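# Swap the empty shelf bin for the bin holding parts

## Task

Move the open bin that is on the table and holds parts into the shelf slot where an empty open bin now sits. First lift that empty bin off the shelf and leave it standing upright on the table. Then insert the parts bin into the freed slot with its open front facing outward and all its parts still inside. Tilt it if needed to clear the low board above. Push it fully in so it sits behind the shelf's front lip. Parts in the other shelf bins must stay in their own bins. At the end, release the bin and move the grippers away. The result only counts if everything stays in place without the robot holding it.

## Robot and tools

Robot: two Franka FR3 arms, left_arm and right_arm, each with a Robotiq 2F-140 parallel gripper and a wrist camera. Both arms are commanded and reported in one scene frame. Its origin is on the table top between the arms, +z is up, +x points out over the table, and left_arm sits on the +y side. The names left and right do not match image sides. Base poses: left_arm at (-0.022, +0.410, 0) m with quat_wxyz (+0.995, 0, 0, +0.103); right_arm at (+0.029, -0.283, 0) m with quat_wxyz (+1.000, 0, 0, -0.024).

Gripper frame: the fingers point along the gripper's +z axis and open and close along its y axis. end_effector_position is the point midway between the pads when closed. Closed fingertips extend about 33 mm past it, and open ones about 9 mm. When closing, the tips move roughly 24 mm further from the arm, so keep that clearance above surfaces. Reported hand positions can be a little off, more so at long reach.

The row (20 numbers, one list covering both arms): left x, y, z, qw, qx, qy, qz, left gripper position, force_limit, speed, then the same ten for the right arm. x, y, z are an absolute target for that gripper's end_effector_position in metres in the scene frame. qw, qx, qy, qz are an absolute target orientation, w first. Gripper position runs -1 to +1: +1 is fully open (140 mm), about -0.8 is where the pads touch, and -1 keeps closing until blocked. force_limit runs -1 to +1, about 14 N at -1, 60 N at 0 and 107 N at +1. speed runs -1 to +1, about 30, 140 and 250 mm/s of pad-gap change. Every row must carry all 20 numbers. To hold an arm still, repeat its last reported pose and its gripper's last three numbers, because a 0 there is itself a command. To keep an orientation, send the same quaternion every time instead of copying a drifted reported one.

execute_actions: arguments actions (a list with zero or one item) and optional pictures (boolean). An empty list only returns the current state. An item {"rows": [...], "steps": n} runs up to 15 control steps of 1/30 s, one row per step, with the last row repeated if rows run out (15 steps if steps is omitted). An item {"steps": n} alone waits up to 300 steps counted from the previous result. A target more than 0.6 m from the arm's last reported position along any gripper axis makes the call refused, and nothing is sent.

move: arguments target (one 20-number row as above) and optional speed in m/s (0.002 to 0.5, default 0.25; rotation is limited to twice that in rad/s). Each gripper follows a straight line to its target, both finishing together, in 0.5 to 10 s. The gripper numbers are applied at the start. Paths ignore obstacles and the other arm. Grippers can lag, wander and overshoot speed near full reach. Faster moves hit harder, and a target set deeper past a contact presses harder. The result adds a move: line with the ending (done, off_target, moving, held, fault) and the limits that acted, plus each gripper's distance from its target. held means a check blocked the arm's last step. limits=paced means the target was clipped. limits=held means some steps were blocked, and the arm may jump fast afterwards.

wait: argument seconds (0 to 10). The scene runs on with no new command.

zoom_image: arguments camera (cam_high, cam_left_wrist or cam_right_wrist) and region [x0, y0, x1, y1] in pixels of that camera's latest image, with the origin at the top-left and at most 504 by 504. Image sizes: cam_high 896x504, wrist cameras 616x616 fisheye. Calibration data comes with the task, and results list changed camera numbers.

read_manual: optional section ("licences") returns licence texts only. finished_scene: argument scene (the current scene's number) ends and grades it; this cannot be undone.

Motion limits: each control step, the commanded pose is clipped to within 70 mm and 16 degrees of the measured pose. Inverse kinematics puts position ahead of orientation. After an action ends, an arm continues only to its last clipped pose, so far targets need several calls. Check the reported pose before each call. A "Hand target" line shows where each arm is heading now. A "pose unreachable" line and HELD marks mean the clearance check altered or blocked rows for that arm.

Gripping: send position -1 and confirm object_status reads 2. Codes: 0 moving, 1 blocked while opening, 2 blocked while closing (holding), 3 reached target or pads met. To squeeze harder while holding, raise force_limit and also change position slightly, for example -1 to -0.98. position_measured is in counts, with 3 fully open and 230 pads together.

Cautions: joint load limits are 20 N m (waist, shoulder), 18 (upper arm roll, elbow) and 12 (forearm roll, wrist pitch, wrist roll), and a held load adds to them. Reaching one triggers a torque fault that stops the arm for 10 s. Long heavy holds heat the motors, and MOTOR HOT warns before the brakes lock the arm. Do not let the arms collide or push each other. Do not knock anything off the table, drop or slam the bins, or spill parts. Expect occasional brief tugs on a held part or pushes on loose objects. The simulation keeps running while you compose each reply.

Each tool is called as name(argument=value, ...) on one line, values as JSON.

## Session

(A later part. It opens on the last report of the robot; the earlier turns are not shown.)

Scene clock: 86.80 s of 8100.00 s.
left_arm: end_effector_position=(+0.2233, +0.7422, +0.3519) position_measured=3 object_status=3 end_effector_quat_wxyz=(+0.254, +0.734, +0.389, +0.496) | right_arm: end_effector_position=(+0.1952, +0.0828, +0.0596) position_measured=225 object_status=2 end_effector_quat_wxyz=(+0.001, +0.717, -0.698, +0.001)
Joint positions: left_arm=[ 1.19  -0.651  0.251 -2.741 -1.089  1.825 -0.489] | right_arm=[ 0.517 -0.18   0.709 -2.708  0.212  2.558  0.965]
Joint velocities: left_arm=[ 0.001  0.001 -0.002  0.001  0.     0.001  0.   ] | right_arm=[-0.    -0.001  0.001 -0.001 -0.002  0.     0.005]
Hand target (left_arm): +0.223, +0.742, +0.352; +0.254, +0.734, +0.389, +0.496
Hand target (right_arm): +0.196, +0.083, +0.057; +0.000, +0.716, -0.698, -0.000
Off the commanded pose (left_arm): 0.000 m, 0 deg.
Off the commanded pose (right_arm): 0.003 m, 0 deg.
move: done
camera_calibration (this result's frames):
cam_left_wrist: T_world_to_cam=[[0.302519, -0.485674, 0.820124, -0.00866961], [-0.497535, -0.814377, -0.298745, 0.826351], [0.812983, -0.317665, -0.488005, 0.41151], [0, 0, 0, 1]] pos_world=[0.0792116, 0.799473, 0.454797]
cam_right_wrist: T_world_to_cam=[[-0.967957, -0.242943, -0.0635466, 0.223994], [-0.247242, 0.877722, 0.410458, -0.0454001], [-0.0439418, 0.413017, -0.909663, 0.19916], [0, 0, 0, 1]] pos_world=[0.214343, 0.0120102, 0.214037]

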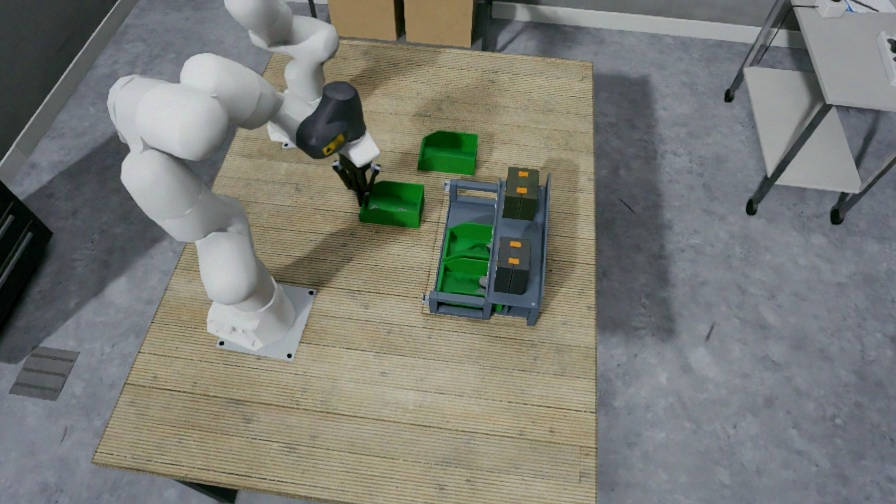

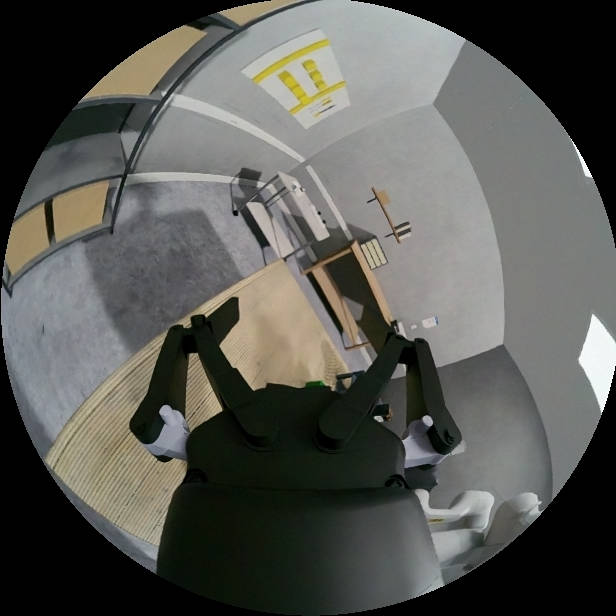

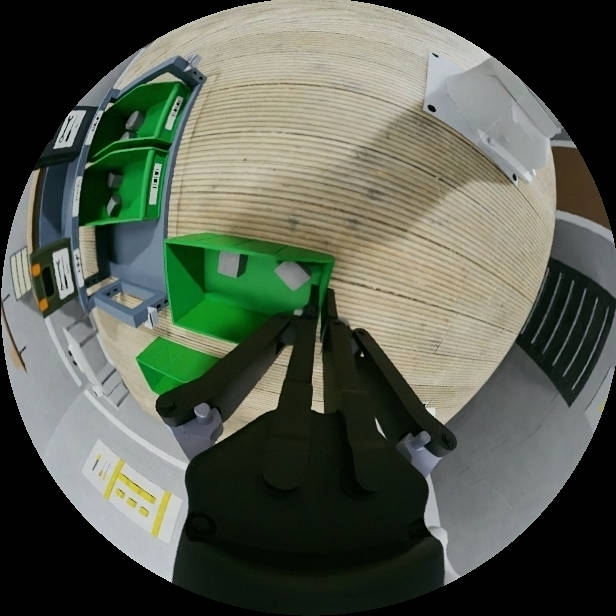

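move(target=[0.2233,0.7422,0.3519,0.254,0.734,0.389,0.496,1,0,0,0.2,0.085,0.12,0.093,0.71,-0.692,-0.091,-1,0.9,-0.5], speed=0.04)

move(target=[0.2233,0.7422,0.3519,0.254,0.734,0.389,0.496,1,0,0,0.25,0.09,0.2,0.093,0.71,-0.692,-0.091,-1,0.9,-0.5], speed=0.06)

move(target=[0.2233,0.7422,0.3519,0.254,0.734,0.389,0.496,1,0,0,0.36,0.094,0.2,0.093,0.71,-0.692,-0.091,-1,0.9,-0.5], speed=0.06)

move(target=[0.2233,0.7422,0.3519,0.254,0.734,0.389,0.496,1,0,0,0.362,0.094,0.125,0.093,0.71,-0.692,-0.091,-1,0.9,-0.5], speed=0.04)

Scene clock: 91.53 s of 8100.00 s.
left_arm: end_effector_position=(+0.2233, +0.7422, +0.3519) position_measured=3 object_status=3 end_effector_quat_wxyz=(+0.254, +0.734, +0.389, +0.496) | right_arm: end_effector_position=(+0.1984, +0.0875, +0.1204) position_measured=226 object_status=2 end_effector_quat_wxyz=(+0.091, +0.709, -0.693, -0.092)
Joint positions: left_arm=[ 1.19  -0.651  0.251 -2.741 -1.089  1.825 -0.489] | right_arm=[ 0.544 -0.177  0.508 -2.509  0.369  2.175  0.729]
Joint velocities: left_arm=[-0.    -0.001  0.001 -0.001  0.001 -0.    -0.   ] | right_arm=[ 0.     0.    -0.006  0.005  0.002 -0.025 -0.021]
Hand target (left_arm): +0.223, +0.742, +0.352; +0.254, +0.734, +0.389, +0.496
Hand target (right_arm): +0.197, +0.088, +0.121; +0.093, +0.711, -0.690, -0.095
Off the commanded pose (left_arm): 0.000 m, 0 deg.
Off the commanded pose (right_arm): 0.003 m, 0 deg.
move: done
camera_calibration (this result's frames):
cam_left_wrist: T_world_to_cam=[[0.302519, -0.485674, 0.820124, -0.00866964], [-0.497536, -0.814377, -0.298745, 0.826351], [0.812983, -0.317665, -0.488005, 0.41151], [0, 0, 0, 1]] pos_world=[0.0792116, 0.799473, 0.454797]
cam_right_wrist: T_world_to_cam=[[-0.952996, -0.239004, 0.186214, 0.198776], [-0.130073, 0.877819, 0.460994, -0.103011], [-0.273642, 0.415104, -0.867645, 0.292994], [0, 0, 0, 1]] pos_world=[0.256209, 0.0163102, 0.264687]

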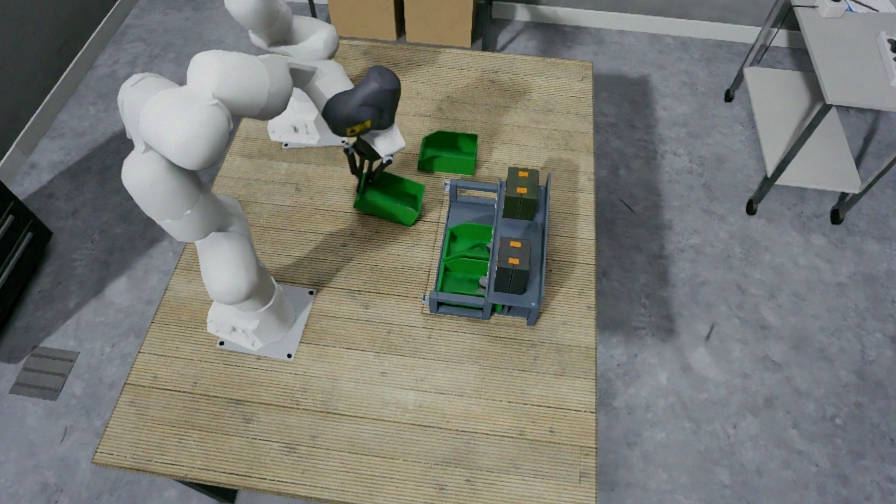

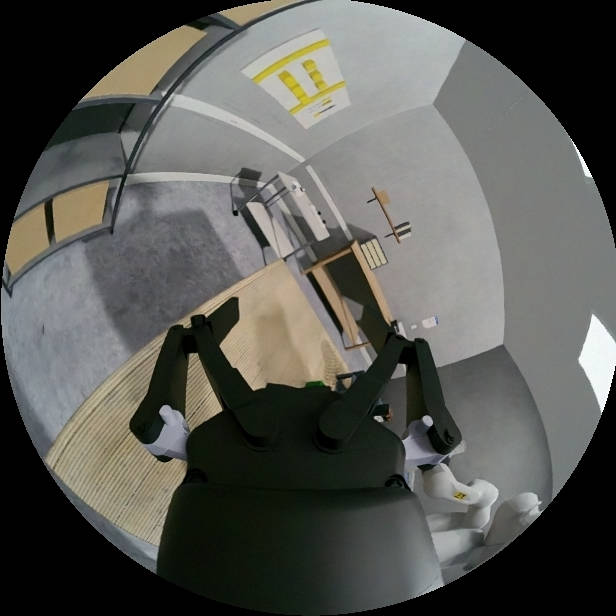

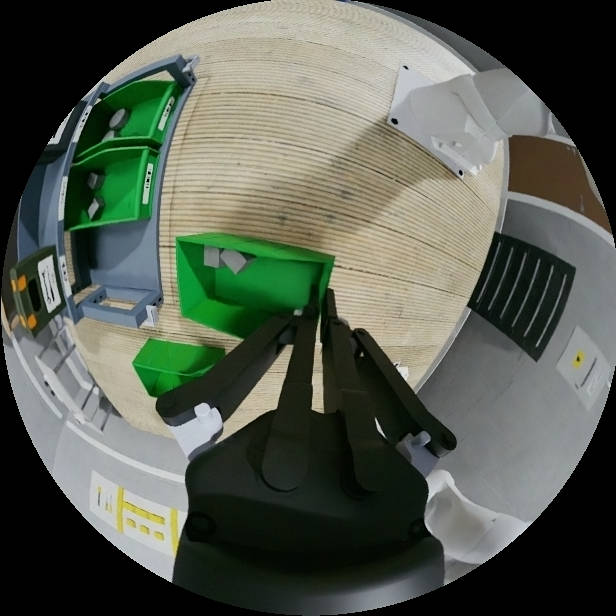

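Scene clock: 93.60 s of 8100.00 s.
left_arm: end_effector_position=(+0.2233, +0.7422, +0.3519) position_measured=3 object_status=3 end_effector_quat_wxyz=(+0.254, +0.734, +0.389, +0.496) | right_arm: end_effector_position=(+0.2486, +0.0946, +0.2006) position_measured=235 object_status=3 end_effector_quat_wxyz=(+0.090, +0.709, -0.693, -0.092)
Joint positions: left_arm=[ 1.19  -0.651  0.251 -2.741 -1.089  1.825 -0.489] | right_arm=[ 0.506 -0.19   0.437 -2.299  0.3    1.943  0.722]
Joint velocities: left_arm=[-0.     0.    -0.001  0.     0.    -0.     0.001] | right_arm=[ 0.001  0.     0.    -0.001 -0.001 -0.012 -0.002]
Hand target (left_arm): +0.223, +0.742, +0.352; +0.254, +0.734, +0.389, +0.496
Hand target (right_arm): +0.249, +0.093, +0.200; +0.093, +0.710, -0.692, -0.092
Off the commanded pose (left_arm): 0.000 m, 0 deg.
Off the commanded pose (right_arm): 0.005 m, 0 deg.
move: off_target (right_arm)
camera_calibration (this result's frames):
cam_left_wrist: T_world_to_cam=[[0.302519, -0.485674, 0.820124, -0.00866966], [-0.497535, -0.814377, -0.298745, 0.826352], [0.812983, -0.317665, -0.488005, 0.41151], [0, 0, 0, 1]] pos_world=[0.0792115, 0.799473, 0.454797]
cam_right_wrist: T_world_to_cam=[[-0.952998, -0.239545, 0.185506, 0.233567], [-0.130672, 0.877378, 0.461662, -0.139619], [-0.273348, 0.415723, -0.867442, 0.373219], [0, 0, 0, 1]] pos_world=[0.306363, 0.0232925, 0.344875]

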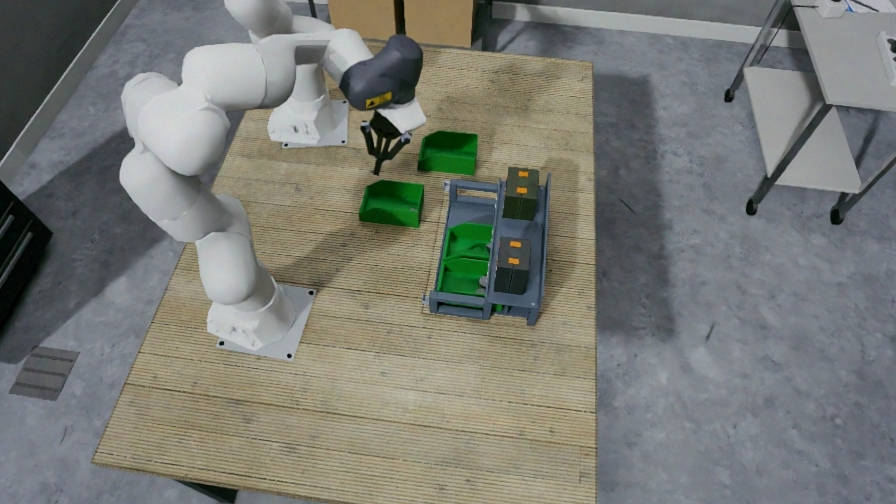

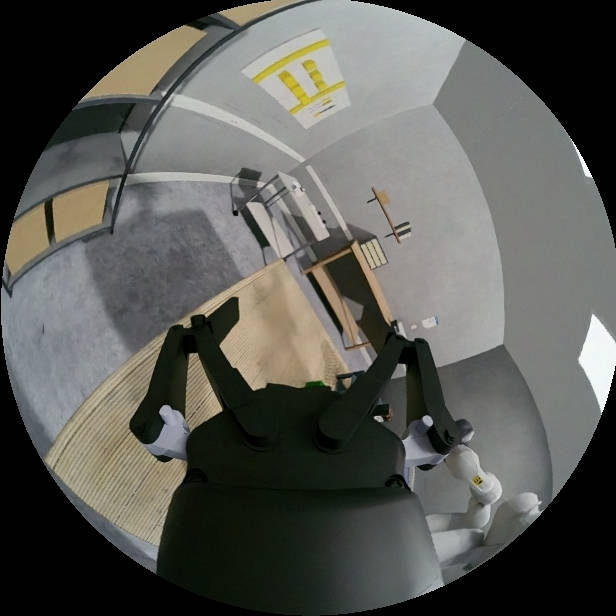

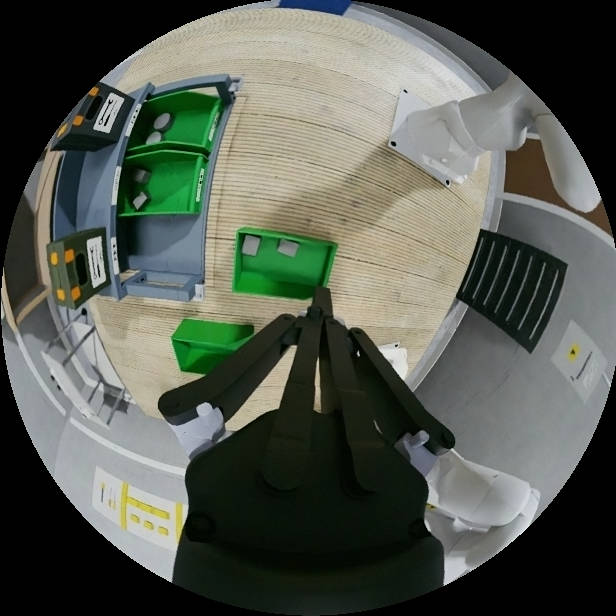

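Scene clock: 95.77 s of 8100.00 s.
left_arm: end_effector_position=(+0.2233, +0.7422, +0.3519) position_measured=3 object_status=3 end_effector_quat_wxyz=(+0.254, +0.734, +0.389, +0.496) | right_arm: end_effector_position=(+0.3582, +0.1009, +0.2028) position_measured=235 object_status=3 end_effector_quat_wxyz=(+0.090, +0.709, -0.693, -0.095)
Joint positions: left_arm=[ 1.19  -0.651  0.251 -2.741 -1.089  1.825 -0.489] | right_arm=[ 0.445  0.06   0.368 -2.027  0.171  1.891  0.674]
Joint velocities: left_arm=[ 0.    -0.002  0.001  0.    -0.     0.    -0.001] | right_arm=[-0.     0.001  0.001  0.006 -0.007 -0.009 -0.008]
Hand target (left_arm): +0.223, +0.742, +0.352; +0.254, +0.734, +0.389, +0.496
Hand target (right_arm): +0.359, +0.099, +0.202; +0.092, +0.711, -0.691, -0.094
Off the commanded pose (left_arm): 0.000 m, 0 deg.
Off the commanded pose (right_arm): 0.008 m, 1 deg.
move: off_target (right_arm)
camera_calibration (this result's frames):
cam_left_wrist: T_world_to_cam=[[0.302519, -0.485674, 0.820124, -0.00866969], [-0.497536, -0.814377, -0.298745, 0.826351], [0.812983, -0.317665, -0.488005, 0.41151], [0, 0, 0, 1]] pos_world=[0.0792116, 0.799473, 0.454797]
cam_right_wrist: T_world_to_cam=[[-0.953115, -0.238014, 0.186874, 0.338721], [-0.127521, 0.875941, 0.465258, -0.133546], [-0.274429, 0.419614, -0.865224, 0.401985], [0, 0, 0, 1]] pos_world=[0.416126, 0.0289197, 0.346643]

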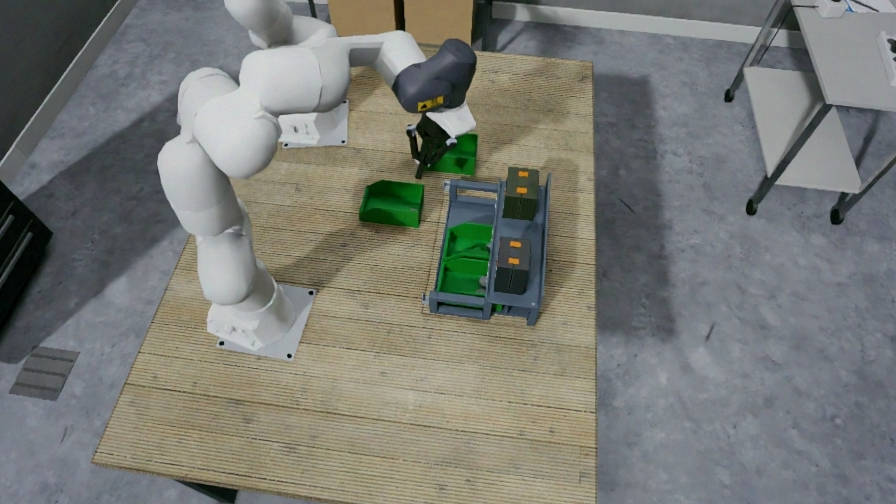

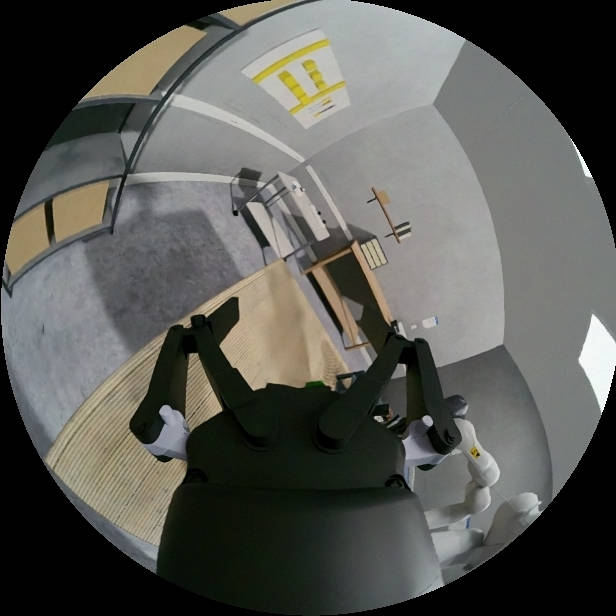

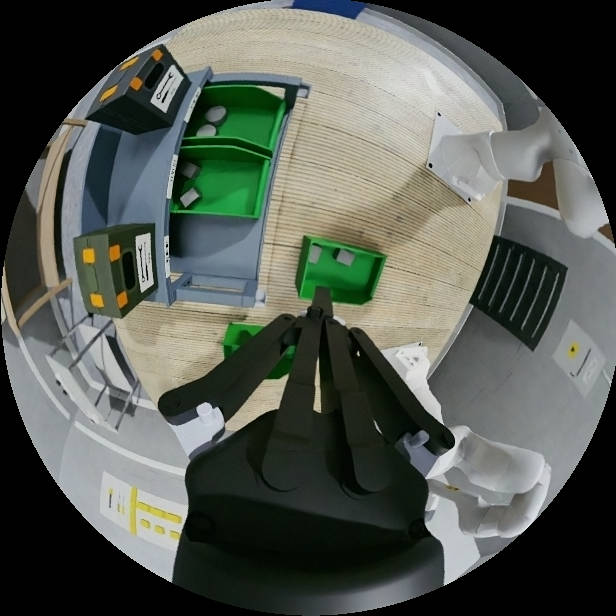

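Scene clock: 98.07 s of 8100.00 s.
left_arm: end_effector_position=(+0.2233, +0.7422, +0.3519) position_measured=3 object_status=3 end_effector_quat_wxyz=(+0.254, +0.734, +0.389, +0.496) | right_arm: end_effector_position=(+0.3604, +0.0945, +0.1272) position_measured=235 object_status=3 end_effector_quat_wxyz=(+0.094, +0.708, -0.693, -0.093)
Joint positions: left_arm=[ 1.19  -0.651  0.251 -2.741 -1.089  1.825 -0.489] | right_arm=[ 0.445  0.154  0.368 -2.117  0.141  2.061  0.665]
Joint velocities: left_arm=[-0.    -0.001 -0.001  0.001  0.    -0.001  0.   ] | right_arm=[ 0.     0.001  0.001  0.    -0.002  0.015  0.001]
Hand target (left_arm): +0.223, +0.742, +0.352; +0.254, +0.734, +0.389, +0.496
Hand target (right_arm): +0.362, +0.094, +0.126; +0.093, +0.710, -0.692, -0.092
Off the commanded pose (left_arm): 0.000 m, 0 deg.
Off the commanded pose (right_arm): 0.003 m, 0 deg.
move: done
camera_calibration (this result's frames):
cam_left_wrist: T_world_to_cam=[[0.302519, -0.485674, 0.820124, -0.00866958], [-0.497536, -0.814377, -0.298745, 0.826351], [0.812983, -0.317665, -0.488005, 0.41151], [0, 0, 0, 1]] pos_world=[0.0792116, 0.799473, 0.454797]
cam_right_wrist: T_world_to_cam=[[-0.952143, -0.236992, 0.193027, 0.352166], [-0.12636, 0.880228, 0.457419, -0.0922931], [-0.278312, 0.411137, -0.868049, 0.342477], [0, 0, 0, 1]] pos_world=[0.418966, 0.0238946, 0.271526]

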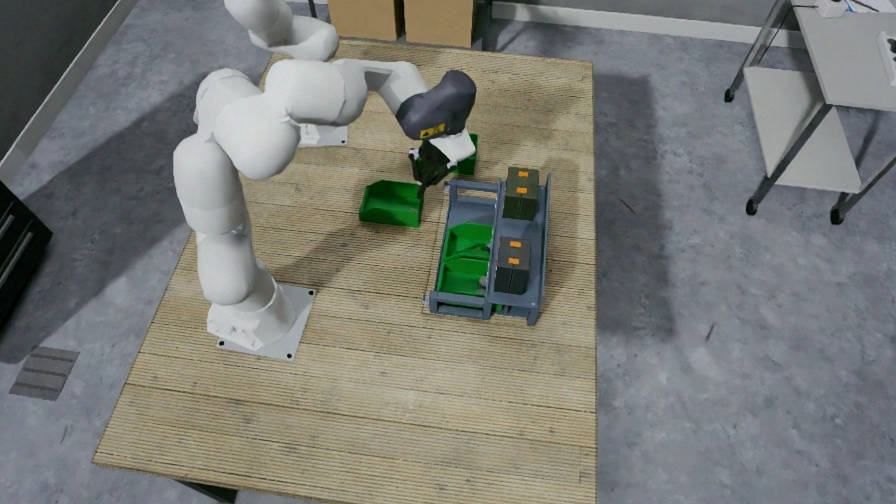

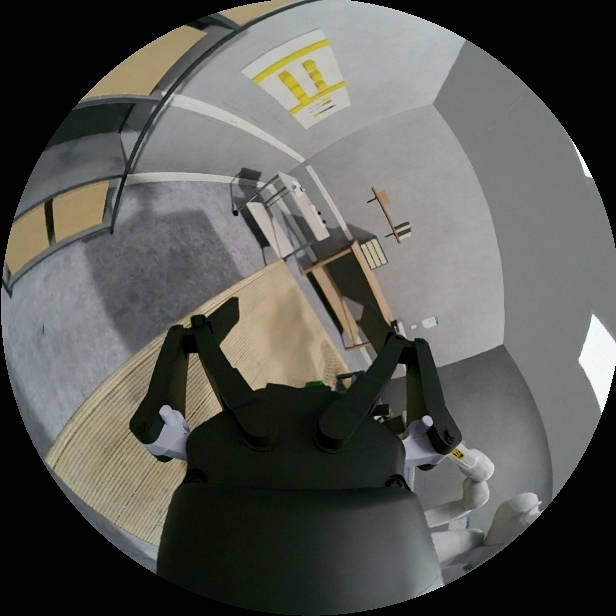

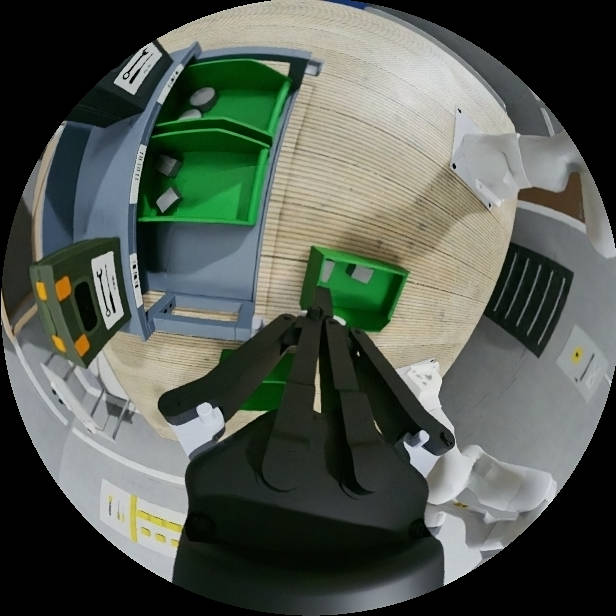

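move(target=[0.2233,0.7422,0.3519,0.254,0.734,0.389,0.496,1,0,0,0.3,0.09,0.17,0,0.716,-0.698,0,-0.5,0.9,0], speed=0.1)

move(target=[0.2233,0.7422,0.3519,0.254,0.734,0.389,0.496,1,0,0,0.195,0.088,0.14,0,0.716,-0.698,0,-0.5,0.9,0], speed=0.12)

move(target=[0.2233,0.7422,0.3519,0.254,0.734,0.389,0.496,1,0,0,0.193,0.088,0.09,0,0.716,-0.698,0,-0.5,0.9,0], speed=0.06)

Scene clock: 101.17 s of 8100.00 s.
left_arm: end_effector_position=(+0.2233, +0.7422, +0.3519) position_measured=3 object_status=3 end_effector_quat_wxyz=(+0.254, +0.734, +0.389, +0.496) | right_arm: end_effector_position=(+0.3008, +0.0852, +0.1652) position_measured=192 object_status=3 end_effector_quat_wxyz=(+0.005, +0.718, -0.696, +0.004)
Joint positions: left_arm=[ 1.19  -0.651  0.251 -2.741 -1.089  1.825 -0.489] | right_arm=[ 0.507 -0.216  0.471 -2.434  0.116  2.227  0.816]
Joint velocities: left_arm=[ 0.001  0.001  0.001 -0.001 -0.001 -0.001 -0.001] | right_arm=[-0.003 -0.001  0.001 -0.002 -0.001  0.007  0.031]
Hand target (left_arm): +0.223, +0.742, +0.352; +0.254, +0.734, +0.389, +0.496
Hand target (right_arm): +0.303, +0.085, +0.166; +0.002, +0.714, -0.700, +0.006
Off the commanded pose (left_arm): 0.000 m, 0 deg.
Off the commanded pose (right_arm): 0.007 m, 1 deg.
move: off_target (right_arm)
camera_calibration (this result's frames):
cam_left_wrist: T_world_to_cam=[[0.302519, -0.485674, 0.820124, -0.00866965], [-0.497535, -0.814377, -0.298745, 0.826351], [0.812983, -0.317665, -0.488005, 0.41151], [0, 0, 0, 1]] pos_world=[0.0792116, 0.799473, 0.454797]
cam_right_wrist: T_world_to_cam=[[-0.966624, -0.248903, -0.0607024, 0.333197], [-0.25188, 0.879951, 0.402793, -0.0622562], [-0.0468414, 0.404639, -0.913276, 0.300996], [0, 0, 0, 1]] pos_world=[0.320494, 0.0159214, 0.320195]

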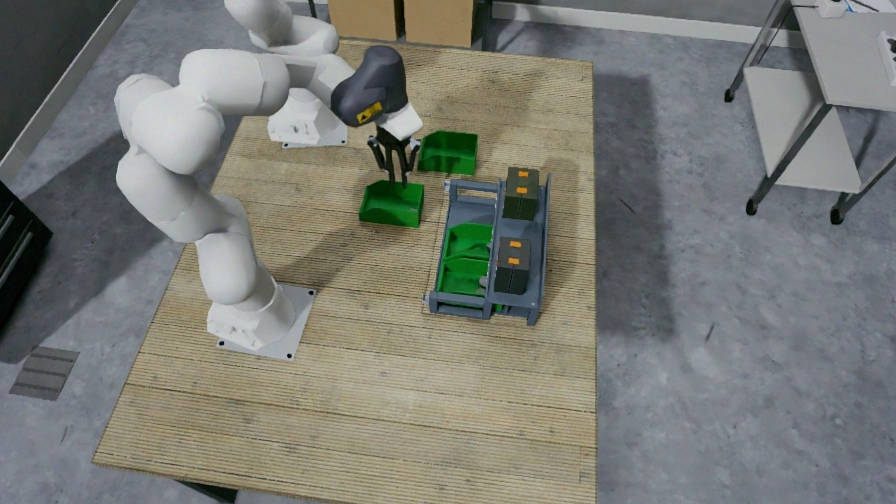

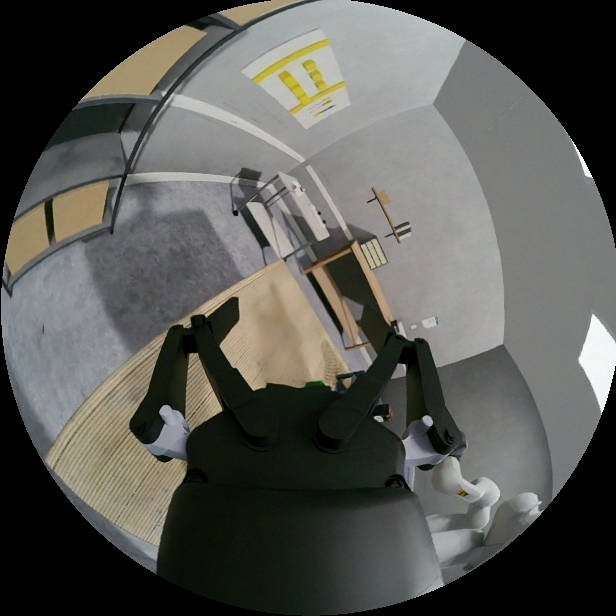

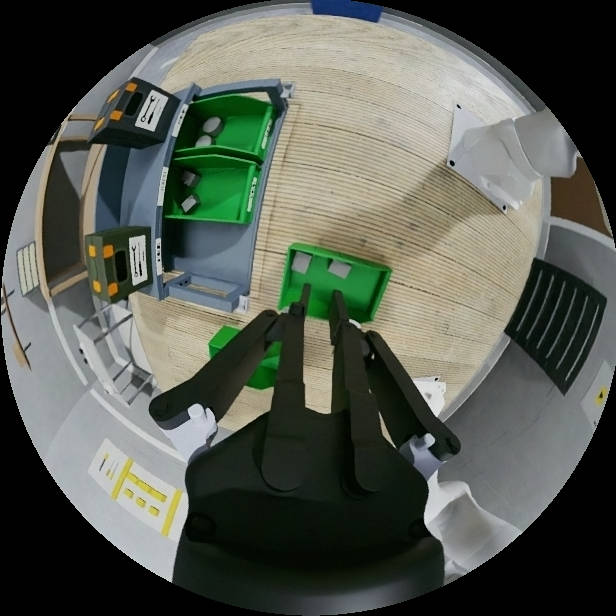

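Scene clock: 102.53 s of 8100.00 s.
left_arm: end_effector_position=(+0.2233, +0.7422, +0.3519) position_measured=3 object_status=3 end_effector_quat_wxyz=(+0.254, +0.734, +0.389, +0.496) | right_arm: end_effector_position=(+0.1975, +0.0822, +0.1383) position_measured=192 object_status=3 end_effector_quat_wxyz=(+0.002, +0.720, -0.694, +0.004)
Joint positions: left_arm=[ 1.19  -0.651  0.251 -2.741 -1.089  1.825 -0.489] | right_arm=[ 0.622 -0.378  0.578 -2.634  0.262  2.289  0.905]
Joint velocities: left_arm=[-0.    -0.001  0.001 -0.001  0.    -0.     0.002] | right_arm=[-0.    -0.002  0.003 -0.001  0.008  0.006  0.026]
Hand target (left_arm): +0.223, +0.742, +0.352; +0.254, +0.734, +0.389, +0.496
Hand target (right_arm): +0.198, +0.083, +0.139; -0.000, +0.715, -0.699, +0.003
Off the commanded pose (left_arm): 0.000 m, 0 deg.
Off the commanded pose (right_arm): 0.007 m, 1 deg.
move: off_target (right_arm)
camera_calibration (this result's frames):
cam_left_wrist: T_world_to_cam=[[0.302519, -0.485674, 0.820124, -0.00866966], [-0.497536, -0.814377, -0.298745, 0.826351], [0.812983, -0.317665, -0.488005, 0.41151], [0, 0, 0, 1]] pos_world=[0.0792116, 0.799473, 0.454797]
cam_right_wrist: T_world_to_cam=[[-0.965319, -0.252911, -0.0647652, 0.231538], [-0.257107, 0.87787, 0.404029, -0.0737427], [-0.045328, 0.406669, -0.912451, 0.272292], [0, 0, 0, 1]] pos_world=[0.216891, 0.0125626, 0.293242]

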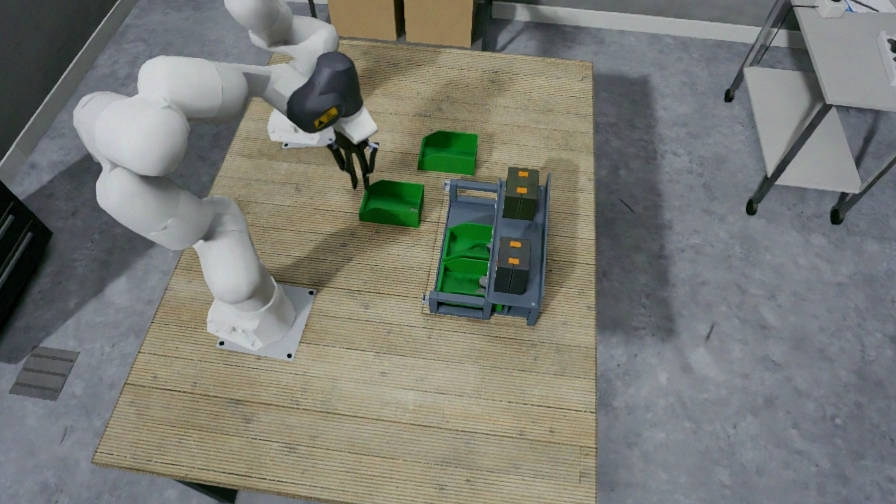

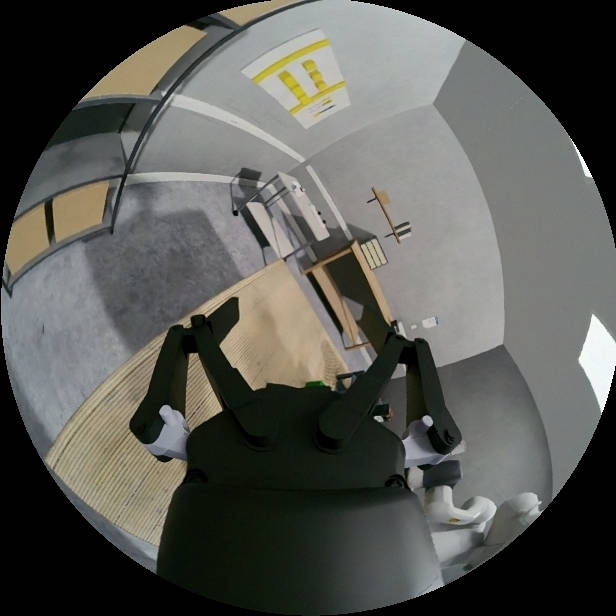

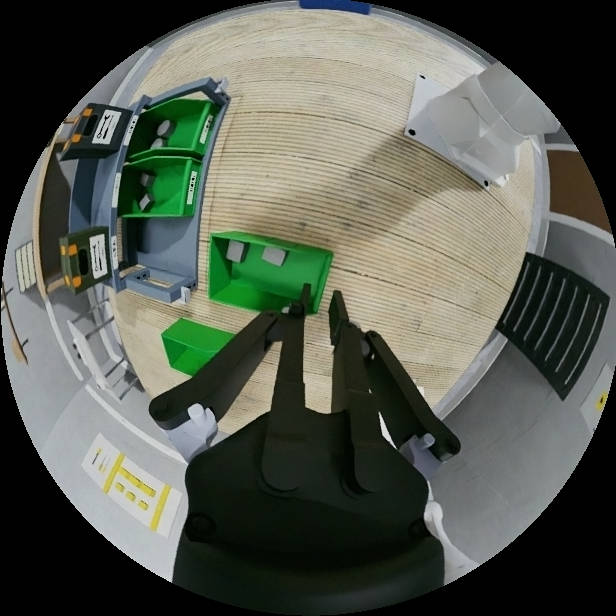

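Scene clock: 103.87 s of 8100.00 s.
left_arm: end_effector_position=(+0.2233, +0.7422, +0.3519) position_measured=3 object_status=3 end_effector_quat_wxyz=(+0.254, +0.734, +0.389, +0.496) | right_arm: end_effector_position=(+0.1919, +0.0871, +0.0914) position_measured=192 object_status=3 end_effector_quat_wxyz=(+0.001, +0.718, -0.696, -0.000)
Joint positions: left_arm=[ 1.19  -0.651  0.251 -2.741 -1.089  1.825 -0.489] | right_arm=[ 0.593 -0.263  0.639 -2.68   0.248  2.449  0.942]
Joint velocities: left_arm=[0.    0.    0.001 0.001 0.001 0.001 0.002] | right_arm=[-0.005  0.001  0.006  0.     0.001  0.012  0.012]
Hand target (left_arm): +0.223, +0.742, +0.352; +0.254, +0.734, +0.389, +0.496
Hand target (right_arm): +0.193, +0.087, +0.091; -0.000, +0.716, -0.698, +0.000
Off the commanded pose (left_arm): 0.000 m, 0 deg.
Off the commanded pose (right_arm): 0.002 m, 0 deg.
move: done
camera_calibration (this result's frames):
cam_left_wrist: T_world_to_cam=[[0.302519, -0.485674, 0.820124, -0.00866961], [-0.497535, -0.814377, -0.298745, 0.826352], [0.812983, -0.317665, -0.488005, 0.41151], [0, 0, 0, 1]] pos_world=[0.0792115, 0.799473, 0.454797]
cam_right_wrist: T_world_to_cam=[[-0.96698, -0.247131, -0.0622512, 0.223955], [-0.250416, 0.876008, 0.412191, -0.062403], [-0.0473326, 0.41417, -0.908968, 0.22665], [0, 0, 0, 1]] pos_world=[0.211662, 0.01614, 0.245681]

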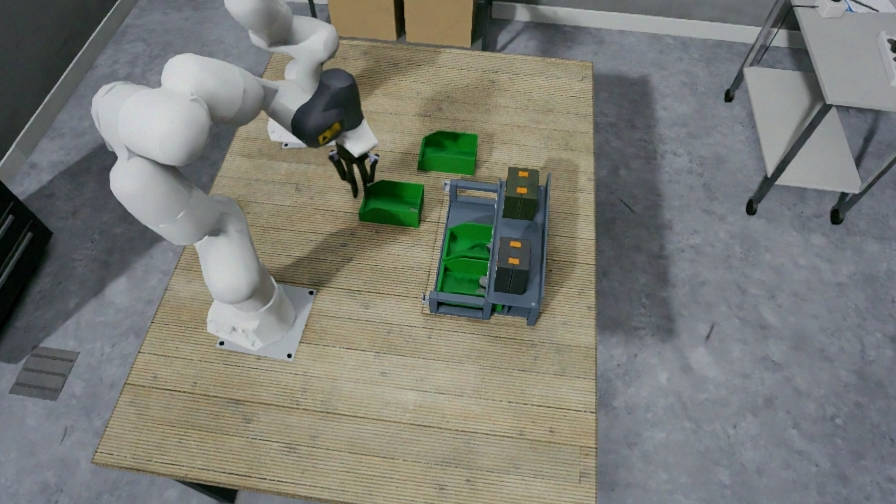

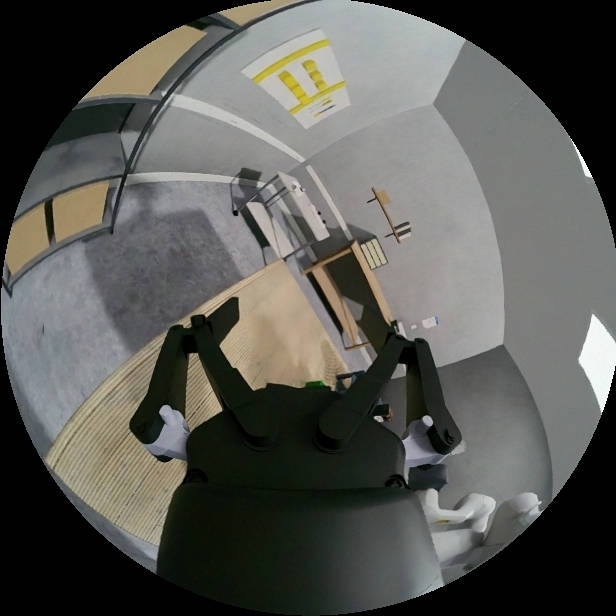

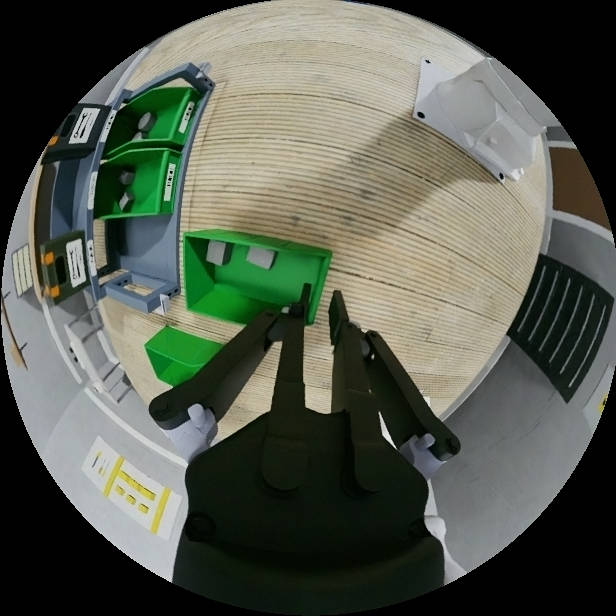

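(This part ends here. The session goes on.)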